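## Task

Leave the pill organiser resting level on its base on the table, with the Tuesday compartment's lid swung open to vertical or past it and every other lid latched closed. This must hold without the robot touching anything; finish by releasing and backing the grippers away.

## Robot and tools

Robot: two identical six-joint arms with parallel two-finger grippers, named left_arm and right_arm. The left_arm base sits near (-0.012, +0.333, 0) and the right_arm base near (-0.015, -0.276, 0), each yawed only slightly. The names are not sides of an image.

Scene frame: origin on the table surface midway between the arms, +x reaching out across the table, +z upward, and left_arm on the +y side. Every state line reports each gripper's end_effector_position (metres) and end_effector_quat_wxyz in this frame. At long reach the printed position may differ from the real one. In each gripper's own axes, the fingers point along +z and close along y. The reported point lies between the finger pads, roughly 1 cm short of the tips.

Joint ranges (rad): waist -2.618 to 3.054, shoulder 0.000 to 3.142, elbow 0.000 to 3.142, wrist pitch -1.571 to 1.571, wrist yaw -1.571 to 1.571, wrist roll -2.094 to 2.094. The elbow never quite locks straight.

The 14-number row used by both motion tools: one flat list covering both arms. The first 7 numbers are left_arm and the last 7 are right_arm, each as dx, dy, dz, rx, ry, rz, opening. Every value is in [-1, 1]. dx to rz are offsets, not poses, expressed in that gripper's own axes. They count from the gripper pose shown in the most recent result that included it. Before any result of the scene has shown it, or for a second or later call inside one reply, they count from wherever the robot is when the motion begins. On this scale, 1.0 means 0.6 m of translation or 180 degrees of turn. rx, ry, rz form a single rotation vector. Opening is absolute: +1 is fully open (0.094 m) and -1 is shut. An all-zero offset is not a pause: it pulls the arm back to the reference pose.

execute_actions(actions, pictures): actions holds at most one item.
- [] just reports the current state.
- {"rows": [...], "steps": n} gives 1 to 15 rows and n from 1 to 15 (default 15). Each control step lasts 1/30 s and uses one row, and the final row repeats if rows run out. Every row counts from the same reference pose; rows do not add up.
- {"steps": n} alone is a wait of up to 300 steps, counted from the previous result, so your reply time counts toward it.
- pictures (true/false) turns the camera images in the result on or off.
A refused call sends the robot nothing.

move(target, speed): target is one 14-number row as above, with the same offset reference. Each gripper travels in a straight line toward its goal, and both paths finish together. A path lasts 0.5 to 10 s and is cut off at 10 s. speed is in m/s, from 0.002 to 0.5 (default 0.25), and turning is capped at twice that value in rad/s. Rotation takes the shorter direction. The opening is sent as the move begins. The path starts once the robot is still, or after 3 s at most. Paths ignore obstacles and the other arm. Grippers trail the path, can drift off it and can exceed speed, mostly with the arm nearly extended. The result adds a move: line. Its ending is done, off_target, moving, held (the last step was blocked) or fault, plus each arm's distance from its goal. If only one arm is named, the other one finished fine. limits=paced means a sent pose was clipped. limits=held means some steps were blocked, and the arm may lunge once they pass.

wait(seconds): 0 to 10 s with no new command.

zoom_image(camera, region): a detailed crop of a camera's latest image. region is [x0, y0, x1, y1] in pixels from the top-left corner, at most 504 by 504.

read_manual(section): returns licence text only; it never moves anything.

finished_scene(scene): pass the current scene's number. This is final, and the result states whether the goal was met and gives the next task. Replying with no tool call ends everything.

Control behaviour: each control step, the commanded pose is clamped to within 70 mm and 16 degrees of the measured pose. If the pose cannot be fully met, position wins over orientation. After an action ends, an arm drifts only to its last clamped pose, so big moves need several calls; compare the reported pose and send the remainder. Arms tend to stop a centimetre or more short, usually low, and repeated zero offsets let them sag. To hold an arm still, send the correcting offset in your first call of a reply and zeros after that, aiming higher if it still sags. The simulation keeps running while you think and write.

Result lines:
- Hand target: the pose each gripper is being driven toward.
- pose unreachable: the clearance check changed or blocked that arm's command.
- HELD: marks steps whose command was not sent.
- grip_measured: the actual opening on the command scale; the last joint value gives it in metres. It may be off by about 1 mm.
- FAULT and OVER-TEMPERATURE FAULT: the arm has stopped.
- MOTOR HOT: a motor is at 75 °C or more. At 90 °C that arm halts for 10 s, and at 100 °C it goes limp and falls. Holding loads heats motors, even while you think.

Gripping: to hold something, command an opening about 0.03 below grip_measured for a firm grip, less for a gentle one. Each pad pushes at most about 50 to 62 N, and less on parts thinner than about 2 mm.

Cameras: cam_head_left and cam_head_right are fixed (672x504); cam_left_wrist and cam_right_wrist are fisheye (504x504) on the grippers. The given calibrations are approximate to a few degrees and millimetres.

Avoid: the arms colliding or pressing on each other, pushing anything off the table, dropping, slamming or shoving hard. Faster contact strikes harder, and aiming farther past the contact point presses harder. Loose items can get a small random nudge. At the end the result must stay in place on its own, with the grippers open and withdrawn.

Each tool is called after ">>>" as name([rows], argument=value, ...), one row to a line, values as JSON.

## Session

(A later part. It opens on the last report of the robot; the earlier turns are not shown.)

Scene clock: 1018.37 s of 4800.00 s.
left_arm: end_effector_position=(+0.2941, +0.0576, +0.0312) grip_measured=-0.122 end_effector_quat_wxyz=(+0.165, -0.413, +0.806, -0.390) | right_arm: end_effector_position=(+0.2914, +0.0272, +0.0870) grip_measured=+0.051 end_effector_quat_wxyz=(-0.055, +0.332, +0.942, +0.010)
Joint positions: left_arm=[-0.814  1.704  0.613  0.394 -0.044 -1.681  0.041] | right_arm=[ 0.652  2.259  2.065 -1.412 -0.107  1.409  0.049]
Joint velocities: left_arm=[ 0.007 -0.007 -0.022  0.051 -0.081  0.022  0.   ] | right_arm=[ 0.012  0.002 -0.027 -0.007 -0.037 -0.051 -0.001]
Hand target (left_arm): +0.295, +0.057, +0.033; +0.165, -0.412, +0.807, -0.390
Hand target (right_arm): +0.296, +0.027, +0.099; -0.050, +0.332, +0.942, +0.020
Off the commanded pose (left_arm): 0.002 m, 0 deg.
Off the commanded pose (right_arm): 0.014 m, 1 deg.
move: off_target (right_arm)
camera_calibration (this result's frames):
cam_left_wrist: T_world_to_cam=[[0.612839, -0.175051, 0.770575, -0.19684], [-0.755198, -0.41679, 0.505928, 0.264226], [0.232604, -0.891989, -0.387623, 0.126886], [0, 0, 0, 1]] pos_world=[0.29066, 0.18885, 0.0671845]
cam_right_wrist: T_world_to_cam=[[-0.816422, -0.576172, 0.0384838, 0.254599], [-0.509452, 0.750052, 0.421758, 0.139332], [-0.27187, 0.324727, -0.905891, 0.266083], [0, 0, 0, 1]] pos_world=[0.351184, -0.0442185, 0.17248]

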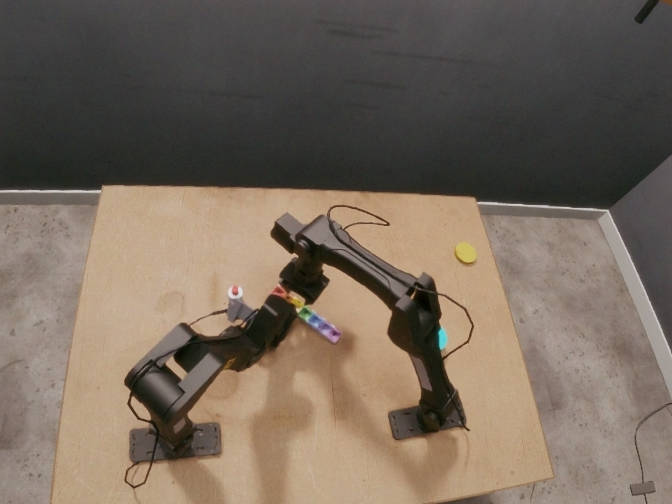

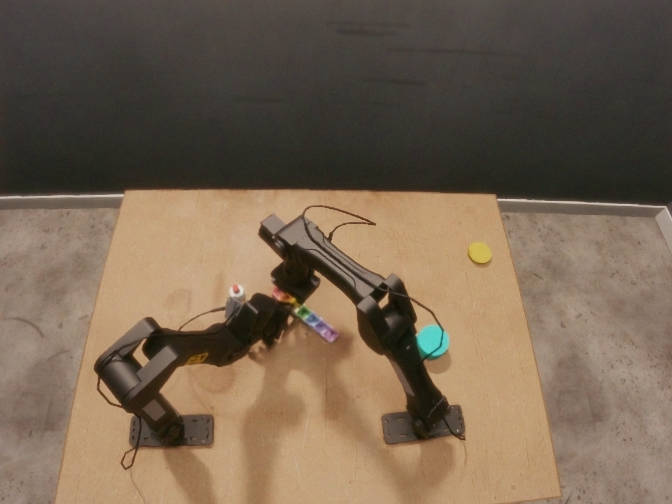

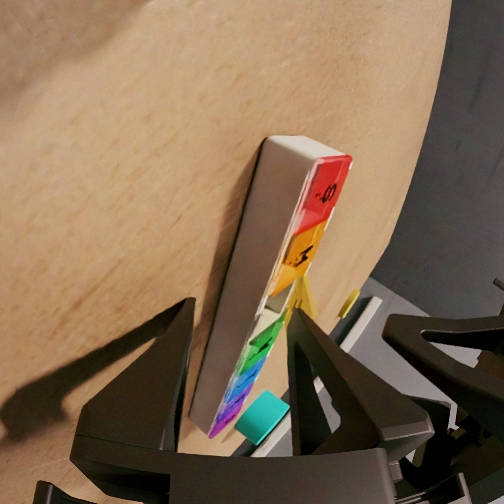

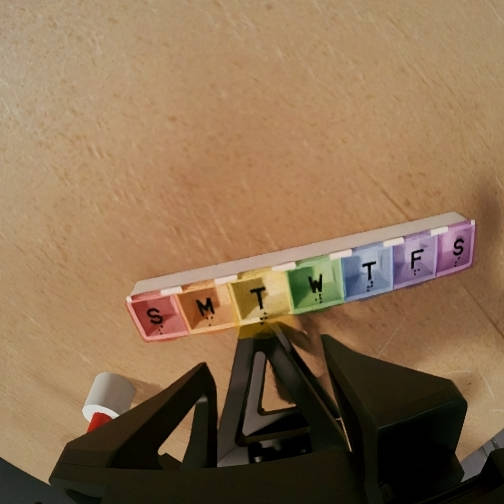

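>>> move(target=[0,-0.004,0,0,0,0,-0.12, 0.003,-0.16,0.03,0,0,0,0.05], speed=0.2)

>>> move(target=[0,-0.004,0,0,0,0,-0.12, 0,0,0.07,0.01,0,0,0.05], speed=0.08)

Scene clock: 1023.40 s of 4800.00 s.
left_arm: end_effector_position=(+0.2942, +0.0575, +0.0313) grip_measured=-0.122 end_effector_quat_wxyz=(+0.165, -0.413, +0.806, -0.390) | right_arm: end_effector_position=(+0.2262, -0.0443, +0.0645) grip_measured=+0.051 end_effector_quat_wxyz=(-0.062, +0.332, +0.941, -0.000)
Joint positions: left_arm=[-0.814  1.704  0.613  0.394 -0.044 -1.683  0.041] | right_arm=[ 0.624  1.896  1.426 -1.164 -0.107  1.379  0.049]
Joint velocities: left_arm=[-0.002 -0.007 -0.002  0.11  -0.007 -0.037 -0.   ] | right_arm=[-0.017 -0.007 -0.017 -0.037 -0.051 -0.154  0.   ]
Hand target (left_arm): +0.295, +0.057, +0.033; +0.165, -0.413, +0.806, -0.390
Hand target (right_arm): +0.228, -0.046, +0.068; -0.055, +0.332, +0.942, +0.010
Off the commanded pose (left_arm): 0.002 m, 0 deg.
Off the commanded pose (right_arm): 0.007 m, 1 deg.
After step 90, 0.90 s passed at rest.
move: done
camera_calibration (this result's frames):
cam_left_wrist: T_world_to_cam=[[0.613562, -0.173236, 0.770409, -0.197243], [-0.754352, -0.417012, 0.507004, 0.263936], [0.233439, -0.892239, -0.386544, 0.126601], [0, 0, 0, 1]] pos_world=[0.290568, 0.188854, 0.0670779]
cam_right_wrist: T_world_to_cam=[[-0.814848, -0.576137, 0.0639416, 0.159057], [-0.5017, 0.756191, 0.420086, 0.167841], [-0.290379, 0.310227, -0.905229, 0.254679], [0, 0, 0, 1]] pos_world=[0.287767, -0.11429, 0.149865]

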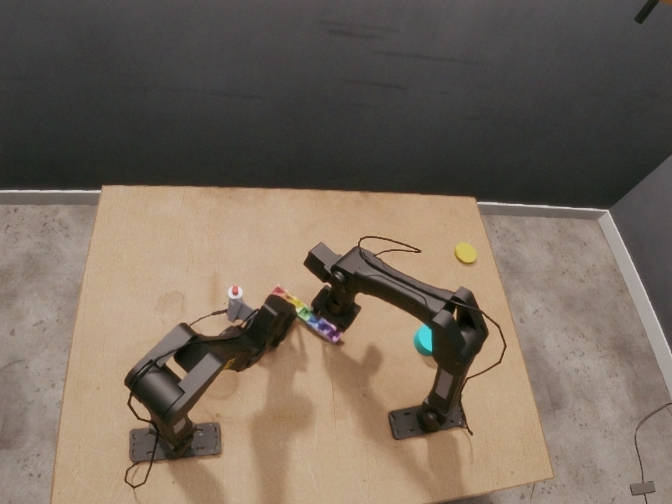

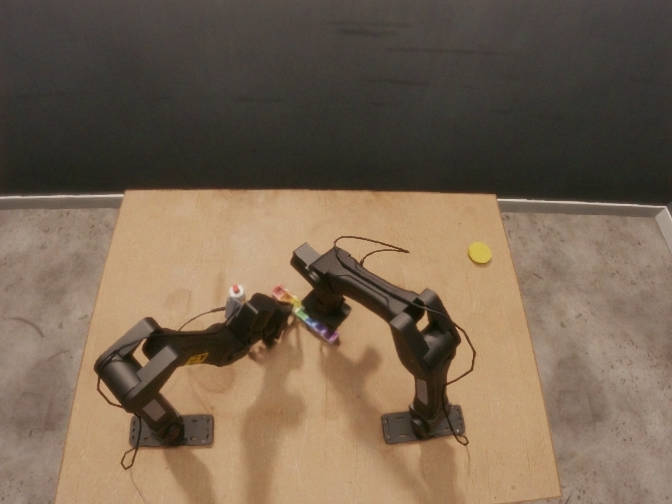

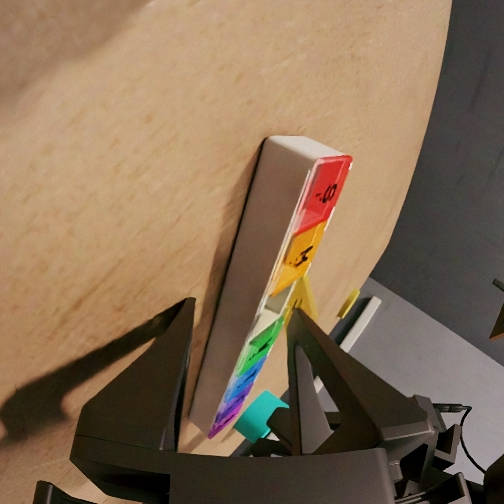

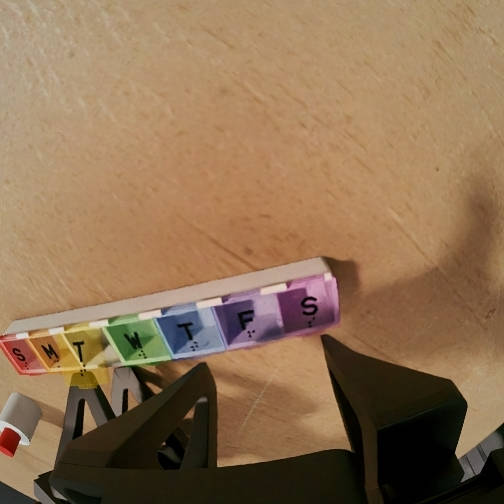

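Scene clock: 1024.27 s of 4800.00 s.
left_arm: end_effector_position=(+0.2942, +0.0575, +0.0313) grip_measured=-0.122 end_effector_quat_wxyz=(+0.164, -0.414, +0.805, -0.391) | right_arm: end_effector_position=(+0.2270, -0.0403, +0.0405) grip_measured=+0.051 end_effector_quat_wxyz=(-0.064, +0.331, +0.941, -0.004)
Joint positions: left_arm=[-0.814  1.704  0.613  0.394 -0.044 -1.685  0.041] | right_arm=[ 0.631  1.939  1.386 -1.089 -0.107  1.385  0.049]
Joint velocities: left_arm=[-0.012  0.017 -0.022  0.051 -0.051  0.007  0.001] | right_arm=[-0.007 -0.012 -0.002  0.007 -0.007 -0.022  0.   ]
Hand target (left_arm): +0.295, +0.057, +0.033; +0.165, -0.414, +0.806, -0.390
Hand target (right_arm): +0.221, -0.042, +0.024; -0.067, +0.330, +0.941, -0.015
Off the commanded pose (left_arm): 0.002 m, 0 deg.
Off the commanded pose (right_arm): 0.019 m, 1 deg.
move: off_target (right_arm)
camera_calibration (this result's frames):
cam_left_wrist: T_world_to_cam=[[0.614685, -0.171298, 0.769948, -0.19767], [-0.753167, -0.417434, 0.508417, 0.263567], [0.234312, -0.892416, -0.385606, 0.126325], [0, 0, 0, 1]] pos_world=[0.290416, 0.188896, 0.0669052]
cam_right_wrist: T_world_to_cam=[[-0.813748, -0.57672, 0.0721645, 0.162883], [-0.499953, 0.757877, 0.41913, 0.175018], [-0.296412, 0.304988, -0.905054, 0.233127], [0, 0, 0, 1]] pos_world=[0.289148, -0.109805, 0.125883]

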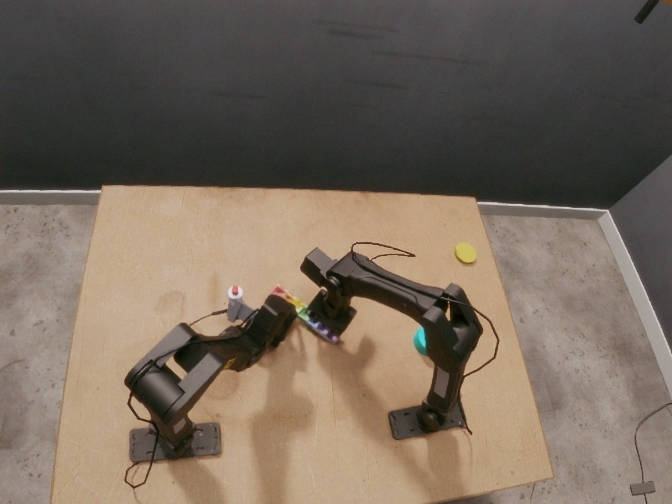

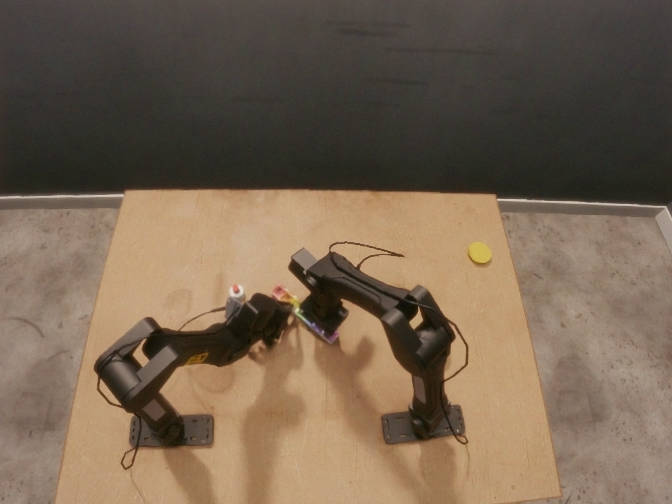

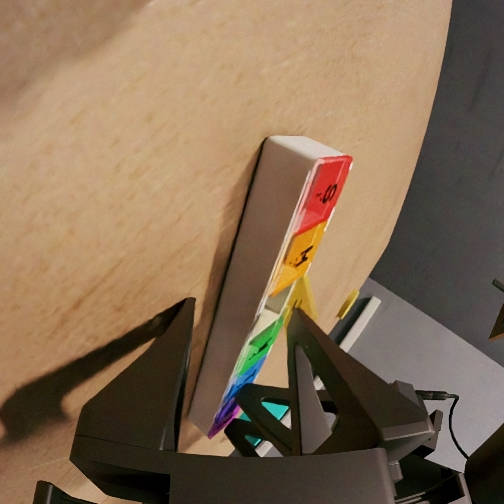

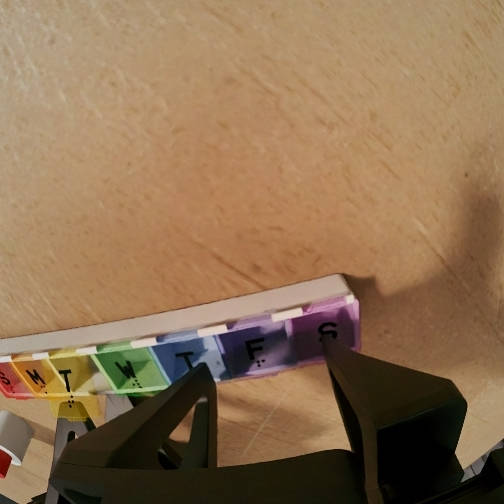

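>>> execute_actions([
  {"rows":[[0,-0.005,0,0,0,0,-0.08, 0,0,0.05,0.01,0,-0.002,0.05],[0,-0.007,0,0,0,0,-0.04, 0,0,0.05,0.01,0,-0.002,0.05],[0,-0.009,0,0,0,0,0, 0,0,0.05,0.01,0,-0.002,0.05],[0,-0.011,0,0,0,0,0.04, 0,0,0.05,0.01,0,-0.002,0.05],[0,-0.013,0,0,0,0,0.08, 0,0,0.05,0.01,0,-0.002,0.05],[0,-0.015,0,0,0,0,0.12, 0,0,0.05,0.01,0,-0.002,0.05],[0,-0.017,0,0,0,0,0.16, 0,0,0.05,0.01,0,-0.002,0.05],[0,-0.019,0,0,0,0,0.2, 0,0,0.05,0.01,0,-0.002,0.05],[0,-0.021,0,0,0,0,0.24, 0,0,0.05,0.01,0,-0.002,0.05],[0,-0.023,0,0,0,0,0.28, 0,0,0.05,0.01,0,-0.002,0.05],[0,-0.025,0,0,0,0,0.32, 0,0,0.05,0.01,0,-0.002,0.05],[0,-0.027,0,0,0,0,0.36, 0,0,0.05,0.01,0,-0.002,0.05],[0,-0.029,0,0,0,0,0.4, 0,0,0.05,0.01,0,-0.002,0.05]],"steps":15},
])

>>> zoom_image(camera="cam_right_wrist", region=[0, 300, 240, 480])

Scene clock: 1034.37 s of 4800.00 s.
left_arm: end_effector_position=(+0.3009, +0.0509, +0.0407) grip_measured=+0.397 end_effector_quat_wxyz=(+0.166, -0.413, +0.802, -0.398) | right_arm: end_effector_position=(+0.2273, -0.0397, +0.0396) grip_measured=+0.051 end_effector_quat_wxyz=(-0.064, +0.331, +0.941, -0.003)
Joint positions: left_arm=[-0.814  1.704  0.649  0.376 -0.043 -1.686  0.066] | right_arm=[ 0.632  1.942  1.386 -1.085 -0.108  1.385  0.049]
Joint velocities: left_arm=[ 0.007 -0.012  0.037 -0.125 -0.051 -0.022  0.001] | right_arm=[-0.007 -0.007  0.002 -0.11  -0.095 -0.007  0.   ]
Hand target (left_arm): +0.303, +0.051, +0.045; +0.164, -0.414, +0.805, -0.391
Hand target (right_arm): +0.222, -0.040, +0.013; -0.069, +0.327, +0.942, -0.019
Off the commanded pose (left_arm): 0.005 m, 1 deg.
Off the commanded pose (right_arm): 0.029 m, 2 deg.
Steps of this call (steps 1 to 90: nothing new was sent; then 6.60 s passed at rest; steps 91 to 105: all 15 steps of this action). Readings (end_effector_position):
91: left_arm (+0.2943, +0.0574, +0.0314) | right_arm (+0.2272, -0.0399, +0.0398)
92: left_arm (+0.2945, +0.0572, +0.0319) | right_arm (+0.2272, -0.0399, +0.0396)
94: left_arm (+0.2952, +0.0565, +0.0330) | right_arm (+0.2273, -0.0397, +0.0396)
98: left_arm (+0.2977, +0.0542, +0.0366) | right_arm (+0.2273, -0.0397, +0.0396)
105: the state above
camera_calibration (this result's frames):
cam_left_wrist: T_world_to_cam=[[0.605614, -0.16167, 0.779162, -0.208278], [-0.759222, -0.410674, 0.504904, 0.262725], [0.238354, -0.897335, -0.371454, 0.120938], [0, 0, 0, 1]] pos_world=[0.296777, 0.182744, 0.0745542]
cam_right_wrist: T_world_to_cam=[[-0.813565, -0.577064, 0.0714798, 0.16352], [-0.500235, 0.757262, 0.419905, 0.17509], [-0.296441, 0.305863, -0.904749, 0.23225], [0, 0, 0, 1]] pos_world=[0.289469, -0.109264, 0.124919]

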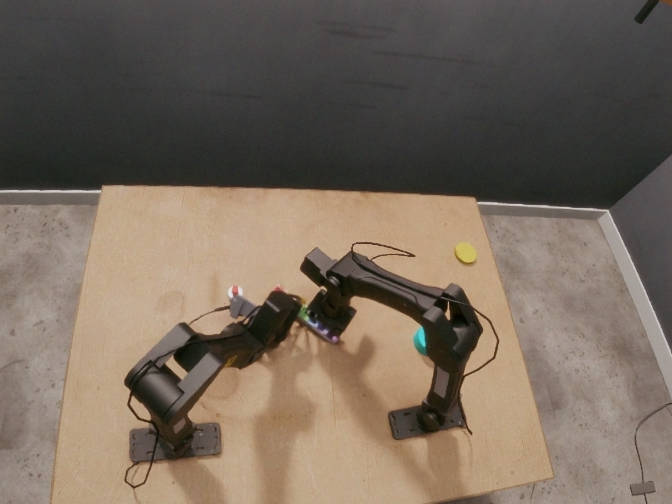

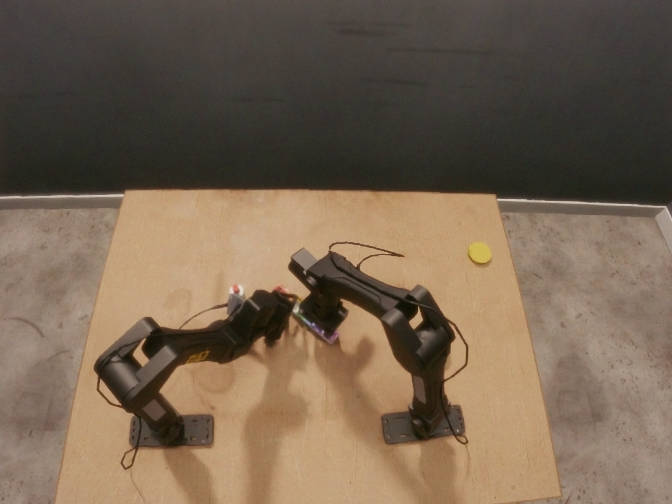

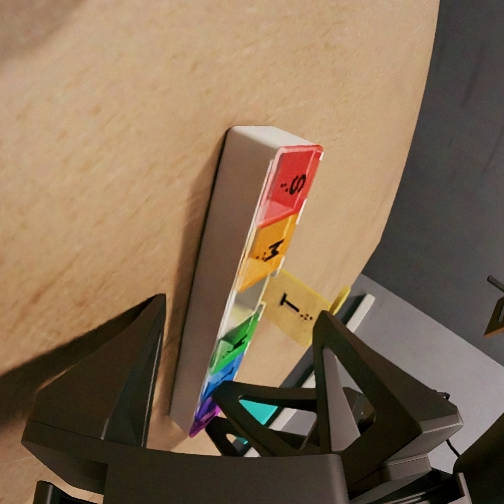

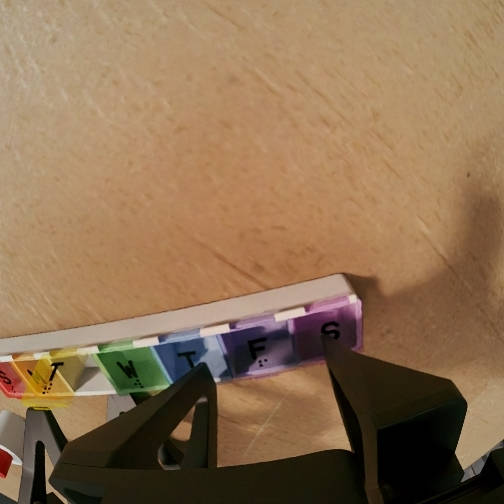

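Region (0, 300, 240, 480) of cam_right_wrist's 504x504 image, scaled by 2.100, with more detail than that image has; it fills the top 378 rows of this view, and the rest is white.

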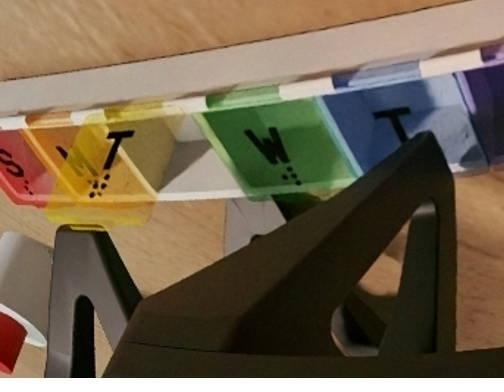

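>>> execute_actions([
  {"rows":[[0,-0.005,0,0,0,0,0.44, 0,0,0.05,0.01,0,-0.002,0.05],[0,-0.007,0,0,0,0,0.48, 0,0,0.05,0.01,0,-0.002,0.05],[0,-0.009,0,0,0,0,0.52, 0,0,0.05,0.01,0,-0.002,0.05],[0,-0.011,0,0,0,0,0.56, 0,0,0.05,0.01,0,-0.002,0.05],[0,-0.013,0,0,0,0,0.6, 0,0,0.05,0.01,0,-0.002,0.05],[0,-0.015,0,0,0,0,0.64, 0,0,0.05,0.01,0,-0.002,0.05],[0,-0.017,0,0,0,0,0.68, 0,0,0.05,0.01,0,-0.002,0.05],[0,-0.019,0,0,0,0,0.72, 0,0,0.05,0.01,0,-0.002,0.05],[0,-0.021,0,0,0,0,0.76, 0,0,0.05,0.01,0,-0.002,0.05],[0,-0.023,0,0,0,0,0.8, 0,0,0.05,0.01,0,-0.002,0.05],[0,-0.025,0,0,0,0,0.84, 0,0,0.05,0.01,0,-0.002,0.05],[0,-0.027,0,0,0,0,0.88, 0,0,0.05,0.01,0,-0.002,0.05],[0,-0.029,0,0,0,0,0.92, 0,0,0.05,0.01,0,-0.002,0.05]],"steps":15},
])

>>> zoom_image(camera="cam_left_wrist", region=[150, 150, 450, 450])

Scene clock: 1041.67 s of 4800.00 s.
left_arm: end_effector_position=(+0.3077, +0.0442, +0.0508) grip_measured=+0.917 end_effector_quat_wxyz=(+0.168, -0.411, +0.798, -0.407) | right_arm: end_effector_position=(+0.2273, -0.0396, +0.0396) grip_measured=+0.051 end_effector_quat_wxyz=(-0.064, +0.331, +0.941, -0.003)
Joint positions: left_arm=[-0.814  1.704  0.685  0.358 -0.042 -1.686  0.09 ] | right_arm=[ 0.632  1.942  1.386 -1.085 -0.108  1.385  0.049]
Joint velocities: left_arm=[ 0.002  0.002  0.061 -0.051 -0.007  0.022  0.002] | right_arm=[-0.002 -0.007  0.007 -0.007 -0.051  0.051 -0.   ]
Hand target (left_arm): +0.310, +0.045, +0.054; +0.166, -0.413, +0.802, -0.399
Hand target (right_arm): +0.223, -0.040, +0.012; -0.069, +0.327, +0.942, -0.019
Off the commanded pose (left_arm): 0.004 m, 1 deg.
Off the commanded pose (right_arm): 0.030 m, 2 deg.
Steps of this call (steps 1 to 90: nothing new was sent; then 3.80 s passed at rest; steps 91 to 105: all 15 steps of this action). Readings (end_effector_position):
91: left_arm (+0.3013, +0.0506, +0.0411) | right_arm (+0.2273, -0.0396, +0.0396)
92: left_arm (+0.3016, +0.0502, +0.0417) | right_arm (+0.2273, -0.0396, +0.0396)
94: left_arm (+0.3023, +0.0496, +0.0430) | right_arm (+0.2273, -0.0396, +0.0396)
98: left_arm (+0.3047, +0.0474, +0.0466) | right_arm (+0.2273, -0.0396, +0.0396)
105: the state above
camera_calibration (this result's frames):
cam_left_wrist: T_world_to_cam=[[0.59534, -0.15091, 0.789175, -0.219234], [-0.76594, -0.403288, 0.500694, 0.261974], [0.242705, -0.902544, -0.355681, 0.115169], [0, 0, 0, 1]] pos_world=[0.303224, 0.176511, 0.0828086]
cam_right_wrist: T_world_to_cam=[[-0.813586, -0.577081, 0.071101, 0.163633], [-0.500356, 0.757157, 0.419949, 0.175103], [-0.296179, 0.306089, -0.904758, 0.232197], [0, 0, 0, 1]] pos_world=[0.289516, -0.109223, 0.124913]

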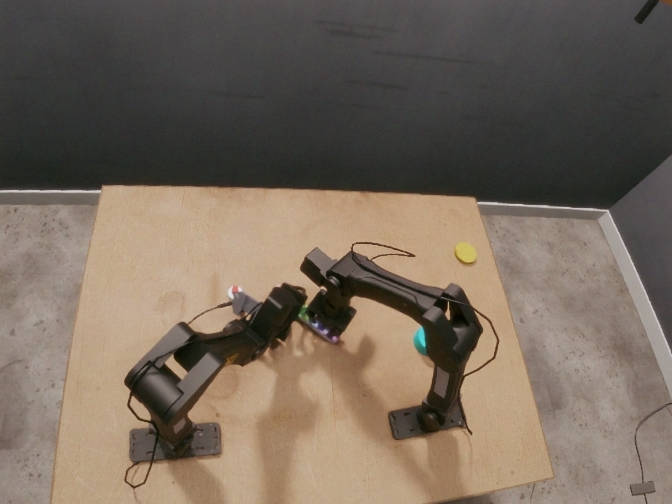

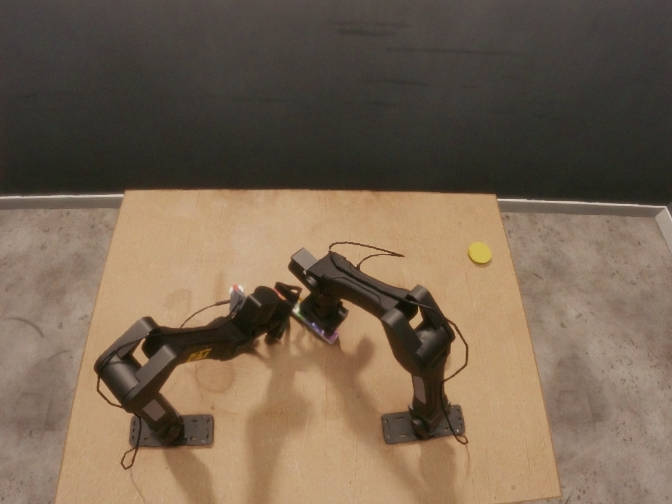

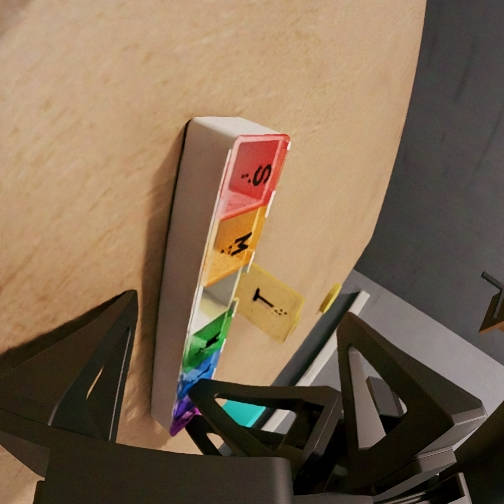

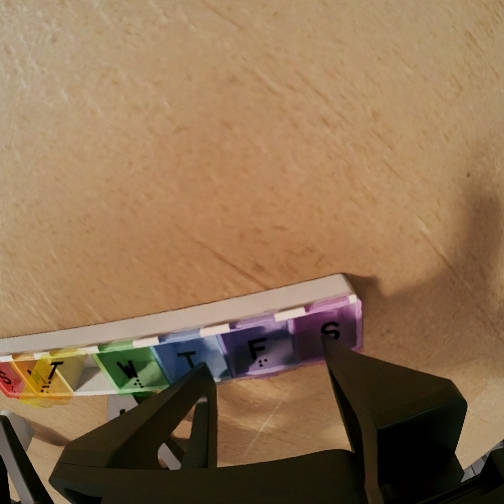

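Region (150, 150, 450, 450) of cam_left_wrist's 504x504 image, scaled by 1.680, with more detail than that image has.

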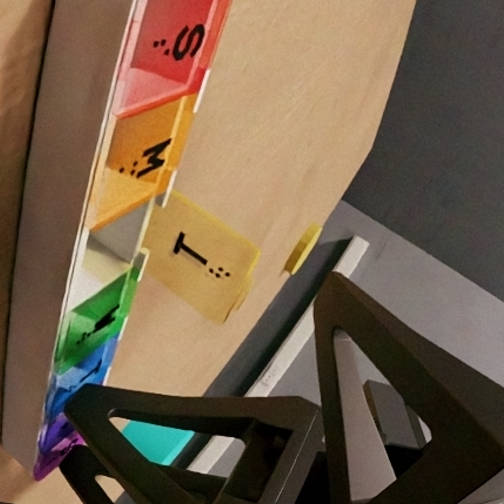

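>>> execute_actions([
  {"rows":[[0,0.012,-0.048,0,0,0,0.92, 0,0,0.04,0.01,0,-0.002,0.05]],"steps":12},
])

Scene clock: 1054.03 s of 4800.00 s.
left_arm: end_effector_position=(+0.2902, +0.0606, +0.0555) grip_measured=+0.918 end_effector_quat_wxyz=(+0.164, -0.416, +0.800, -0.401) | right_arm: end_effector_position=(+0.2273, -0.0396, +0.0396) grip_measured=+0.051 end_effector_quat_wxyz=(-0.064, +0.331, +0.941, -0.003)
Joint positions: left_arm=[-0.814  1.602  0.613  0.312 -0.041 -1.694  0.09 ] | right_arm=[ 0.632  1.942  1.386 -1.085 -0.108  1.385  0.049]
Joint velocities: left_arm=[-0.002  0.007 -0.022 -0.066  0.051  0.051  0.   ] | right_arm=[-0.007 -0.002 -0.007  0.037  0.037  0.007 -0.001]
Hand target (left_arm): +0.287, +0.061, +0.063; +0.168, -0.411, +0.798, -0.406
Hand target (right_arm): +0.224, -0.039, +0.017; -0.069, +0.327, +0.942, -0.018
Off the commanded pose (left_arm): 0.008 m, 1 deg.
Off the commanded pose (right_arm): 0.024 m, 2 deg.
Steps of this call (steps 1 to 90: nothing new was sent; then 8.97 s passed at rest; steps 91 to 102: all 12 steps of this action). Readings (end_effector_position):
91: left_arm (+0.3065, +0.0452, +0.0516) | right_arm (+0.2273, -0.0396, +0.0396)
92: left_arm (+0.3026, +0.0489, +0.0524) | right_arm (+0.2273, -0.0396, +0.0396)
94: left_arm (+0.2946, +0.0565, +0.0535) | right_arm (+0.2273, -0.0396, +0.0396)
98: left_arm (+0.2906, +0.0602, +0.0558) | right_arm (+0.2273, -0.0396, +0.0396)
102: the state above
camera_calibration (this result's frames):
cam_left_wrist: T_world_to_cam=[[0.608291, -0.152609, 0.778904, -0.213059], [-0.756152, -0.409737, 0.510244, 0.249847], [0.241278, -0.899348, -0.364635, 0.136625], [0, 0, 0, 1]] pos_world=[0.285559, 0.19273, 0.088288]
cam_right_wrist: T_world_to_cam=[[-0.813586, -0.577081, 0.071101, 0.163633], [-0.500356, 0.757157, 0.419949, 0.175103], [-0.296179, 0.306089, -0.904758, 0.232197], [0, 0, 0, 1]] pos_world=[0.289516, -0.109223, 0.124913]

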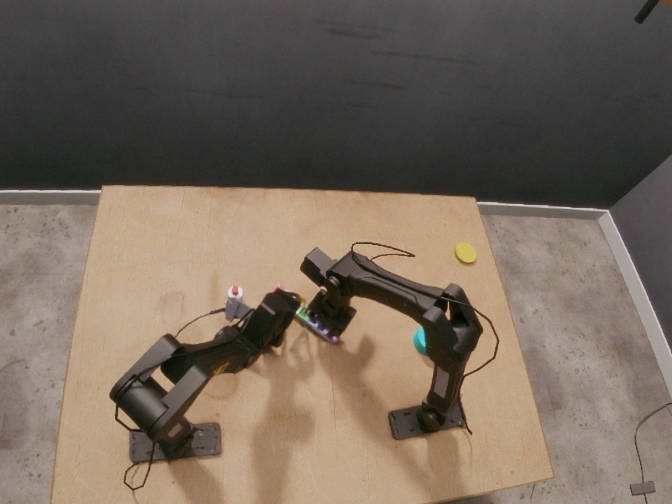

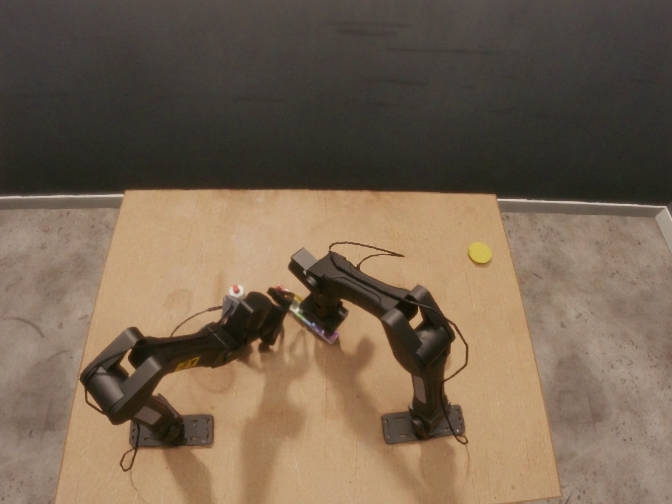

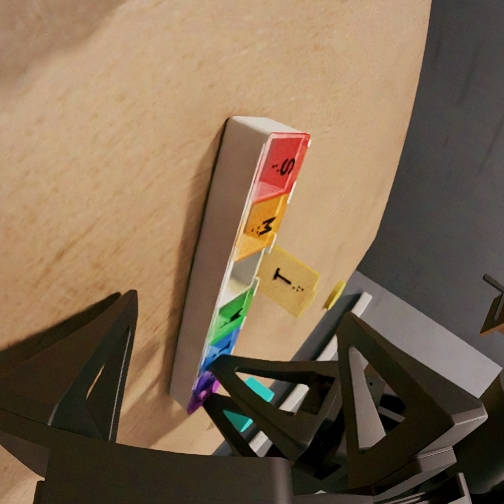

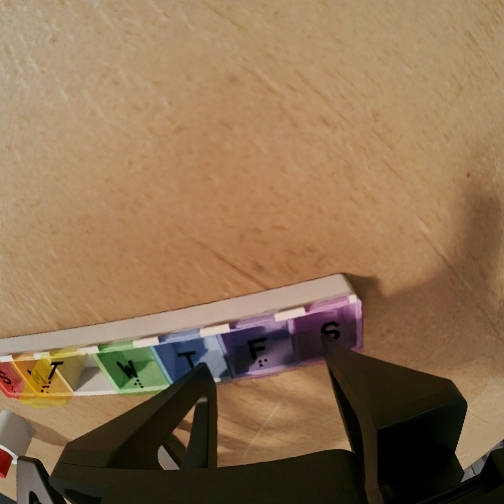

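>>> execute_actions([
  {"rows":[[0,-0.004,-0.008,0,0,0,0.5, 0,0,0.04,0.01,0,-0.002,0.05],[0,-0.004,-0.008,0,0,0,0.5, 0,0,0.04,0.01,0,-0.002,0.05],[0,-0.004,-0.008,0,0,0,0.1, 0,0,0.04,0.01,0,-0.002,0.05],[0,-0.004,-0.008,0,0,0,0.1, 0,0,0.04,0.01,0,-0.002,0.05],[0,-0.004,-0.008,0,0,0,-0.3, 0,0,0.04,0.01,0,-0.002,0.05],[0,-0.004,-0.008,0,0,0,-0.3, 0,0,0.04,0.01,0,-0.002,0.05],[0,-0.004,-0.008,0,0,0,-0.7, 0,0,0.04,0.01,0,-0.002,0.05],[0,-0.004,-0.008,0,0,0,-0.7, 0,0,0.04,0.01,0,-0.002,0.05],[0,-0.004,-0.008,0,0,0,-1, 0,0,0.04,0.01,0,-0.002,0.05]],"steps":15},
])

Scene clock: 1059.70 s of 4800.00 s.
left_arm: end_effector_position=(+0.2877, +0.0624, +0.0518) grip_measured=-0.996 end_effector_quat_wxyz=(+0.160, -0.419, +0.803, -0.393) | right_arm: end_effector_position=(+0.2273, -0.0396, +0.0396) grip_measured=+0.051 end_effector_quat_wxyz=(-0.064, +0.331, +0.941, -0.003)
Joint positions: left_arm=[-0.814  1.602  0.613  0.293 -0.039 -1.698  0.   ] | right_arm=[ 0.632  1.942  1.386 -1.085 -0.108  1.385  0.049]
Joint velocities: left_arm=[ 0.002 -0.002 -0.022 -0.007  0.095 -0.022  0.   ] | right_arm=[-0.007 -0.007 -0.007  0.037  0.037 -0.051  0.   ]
Hand target (left_arm): +0.289, +0.062, +0.060; +0.164, -0.416, +0.800, -0.401
Hand target (right_arm): +0.224, -0.039, +0.017; -0.069, +0.327, +0.942, -0.018
Off the commanded pose (left_arm): 0.009 m, 1 deg.
Off the commanded pose (right_arm): 0.024 m, 2 deg.
Steps of this call (steps 1 to 90: nothing new was sent; then 2.17 s passed at rest; steps 91 to 105: all 15 steps of this action). Readings (end_effector_position):
91: left_arm (+0.2895, +0.0612, +0.0544) | right_arm (+0.2273, -0.0396, +0.0396)
92: left_arm (+0.2892, +0.0614, +0.0540) | right_arm (+0.2273, -0.0396, +0.0396)
94: left_arm (+0.2886, +0.0618, +0.0530) | right_arm (+0.2273, -0.0396, +0.0396)
98: left_arm (+0.2880, +0.0622, +0.0522) | right_arm (+0.2273, -0.0396, +0.0396)
105: the state above
camera_calibration (this result's frames):
cam_left_wrist: T_world_to_cam=[[0.621292, -0.159716, 0.767129, -0.211141], [-0.747212, -0.415553, 0.518643, 0.247992], [0.235948, -0.895436, -0.377521, 0.139446], [0, 0, 0, 1]] pos_world=[0.283581, 0.194197, 0.0859965]
cam_right_wrist: T_world_to_cam=[[-0.813586, -0.577081, 0.071101, 0.163633], [-0.500356, 0.757157, 0.419949, 0.175103], [-0.296179, 0.306089, -0.904758, 0.232197], [0, 0, 0, 1]] pos_world=[0.289516, -0.109223, 0.124913]

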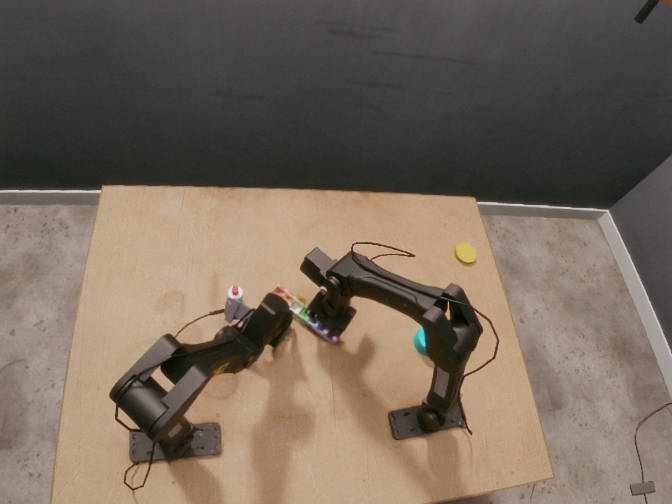

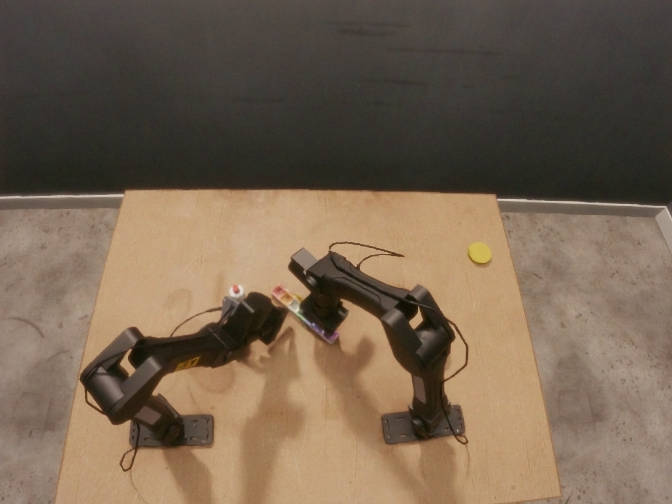

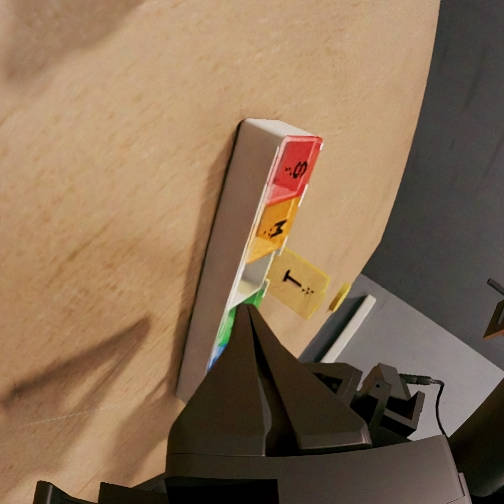

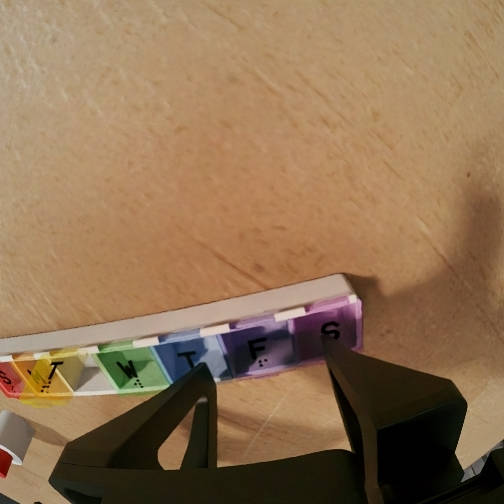

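>>> move(target=[-0.003,-0.06,0.025,0,0,0,-1, 0,0,0.04,0.01,0,-0.002,0.05], speed=0.06)

Scene clock: 1075.60 s of 4800.00 s.
left_arm: end_effector_position=(+0.3084, +0.0462, +0.0637) grip_measured=-0.996 end_effector_quat_wxyz=(+0.154, -0.421, +0.804, -0.392) | right_arm: end_effector_position=(+0.2273, -0.0396, +0.0398) grip_measured=+0.051 end_effector_quat_wxyz=(-0.064, +0.331, +0.941, -0.003)
Joint positions: left_arm=[-0.801  1.659  0.746  0.211 -0.021 -1.696  0.   ] | right_arm=[ 0.632  1.942  1.386 -1.085 -0.108  1.385  0.049]
Joint velocities: left_arm=[-0.002 -0.002  0.012 -0.022  0.037 -0.007 -0.   ] | right_arm=[-0.007  0.017  0.002 -0.051  0.007 -0.037  0.   ]
Hand target (left_arm): +0.317, +0.044, +0.069; +0.160, -0.419, +0.803, -0.393
Hand target (right_arm): +0.224, -0.039, +0.017; -0.069, +0.327, +0.942, -0.018
Off the commanded pose (left_arm): 0.011 m, 1 deg.
Off the commanded pose (right_arm): 0.024 m, 2 deg.
After step 90, 11.97 s passed at rest.
move: off_target (left_arm, right_arm)
camera_calibration (this result's frames):
cam_left_wrist: T_world_to_cam=[[0.630589, -0.159362, 0.75958, -0.238109], [-0.741525, -0.412639, 0.529027, 0.247978], [0.229125, -0.896846, -0.378377, 0.126678], [0, 0, 0, 1]] pos_world=[0.305005, 0.17799, 0.0976073]
cam_right_wrist: T_world_to_cam=[[-0.813583, -0.57708, 0.0711374, 0.163552], [-0.500231, 0.757049, 0.420292, 0.174947], [-0.296397, 0.306357, -0.904596, 0.232342], [0, 0, 0, 1]] pos_world=[0.289443, -0.10924, 0.125013]

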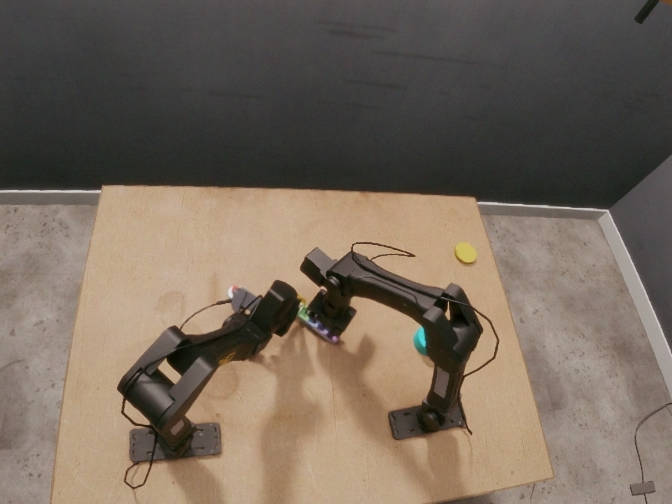

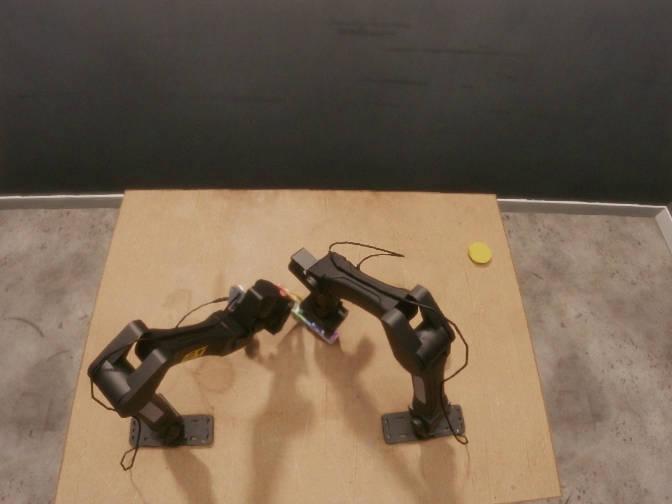

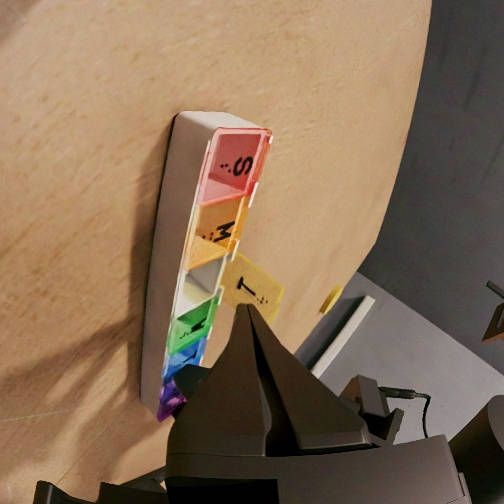

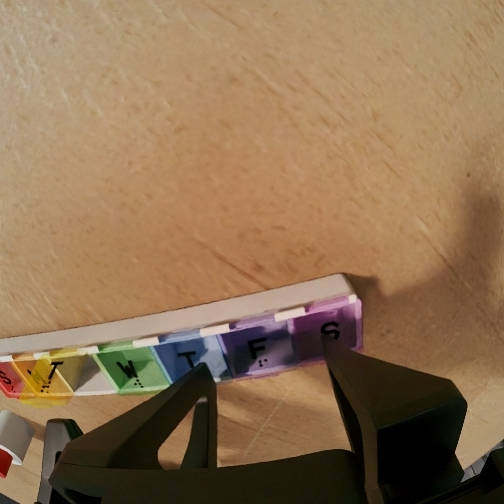

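>>> move(target=[-0.006,-0.030,0.046,0,0,0,-1, 0,0,0.04,0.01,0,-0.002,0.05], speed=0.05)

Scene clock: 1082.77 s of 4800.00 s.
left_arm: end_effector_position=(+0.3242, +0.0343, +0.0480) grip_measured=-0.996 end_effector_quat_wxyz=(+0.144, -0.425, +0.809, -0.379) | right_arm: end_effector_position=(+0.2273, -0.0396, +0.0398) grip_measured=+0.051 end_effector_quat_wxyz=(-0.064, +0.331, +0.941, -0.003)
Joint positions: left_arm=[-0.79   1.772  0.832  0.204 -0.005 -1.696  0.   ] | right_arm=[ 0.632  1.942  1.386 -1.085 -0.108  1.385  0.049]
Joint velocities: left_arm=[ 0.012 -0.012  0.012 -0.022  0.037  0.081 -0.   ] | right_arm=[-0.017 -0.012 -0.012  0.007  0.007 -0.007 -0.   ]
Hand target (left_arm): +0.336, +0.030, +0.059; +0.154, -0.421, +0.804, -0.391
Hand target (right_arm): +0.224, -0.039, +0.017; -0.069, +0.327, +0.942, -0.018
Off the commanded pose (left_arm): 0.017 m, 2 deg.
Off the commanded pose (right_arm): 0.024 m, 2 deg.
After step 90, 3.17 s passed at rest.
move: off_target (left_arm, right_arm)
camera_calibration (this result's frames):
cam_left_wrist: T_world_to_cam=[[0.65409, -0.171591, 0.736698, -0.244129], [-0.725121, -0.419486, 0.546105, 0.257218], [0.215327, -0.891397, -0.398806, 0.111754], [0, 0, 0, 1]] pos_world=[0.322132, 0.165626, 0.0839496]
cam_right_wrist: T_world_to_cam=[[-0.813583, -0.57708, 0.0711374, 0.163552], [-0.500231, 0.757049, 0.420292, 0.174947], [-0.296397, 0.306357, -0.904596, 0.232342], [0, 0, 0, 1]] pos_world=[0.289443, -0.10924, 0.125013]

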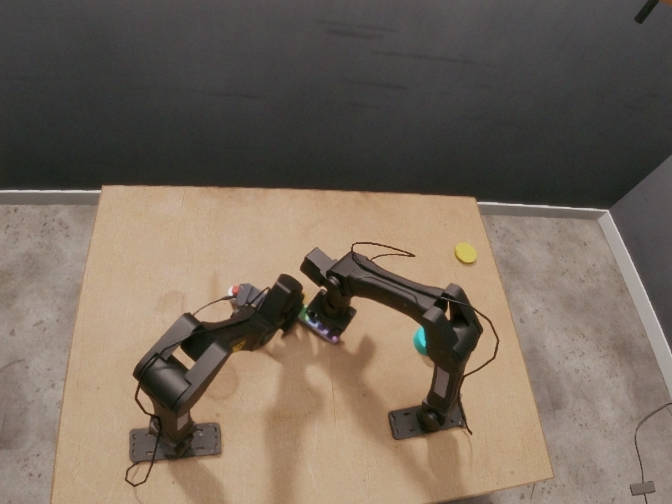

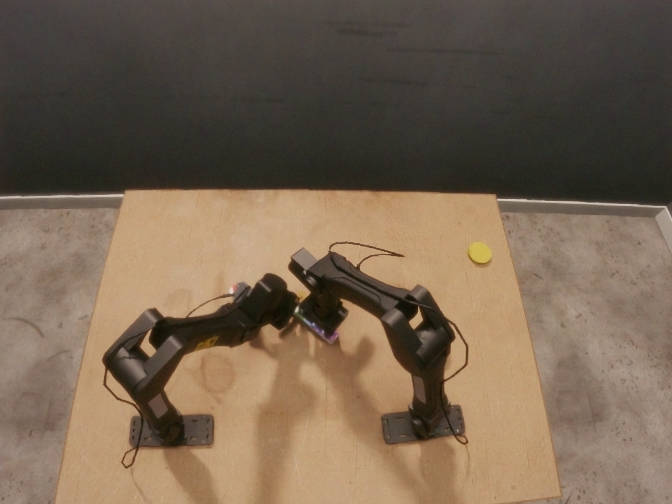

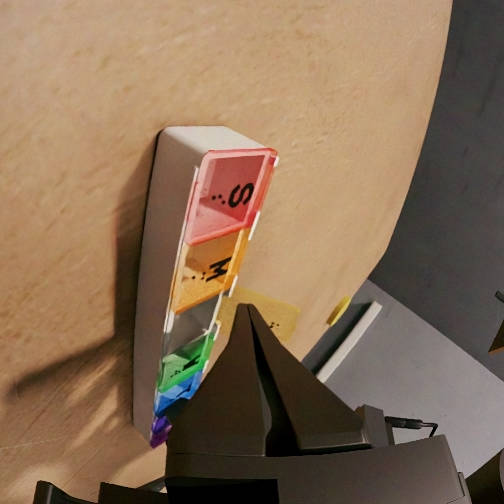

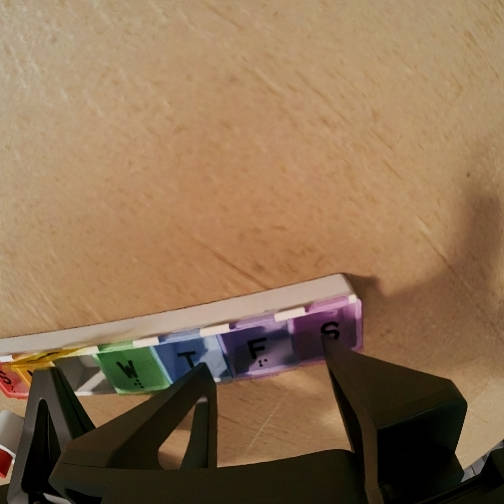

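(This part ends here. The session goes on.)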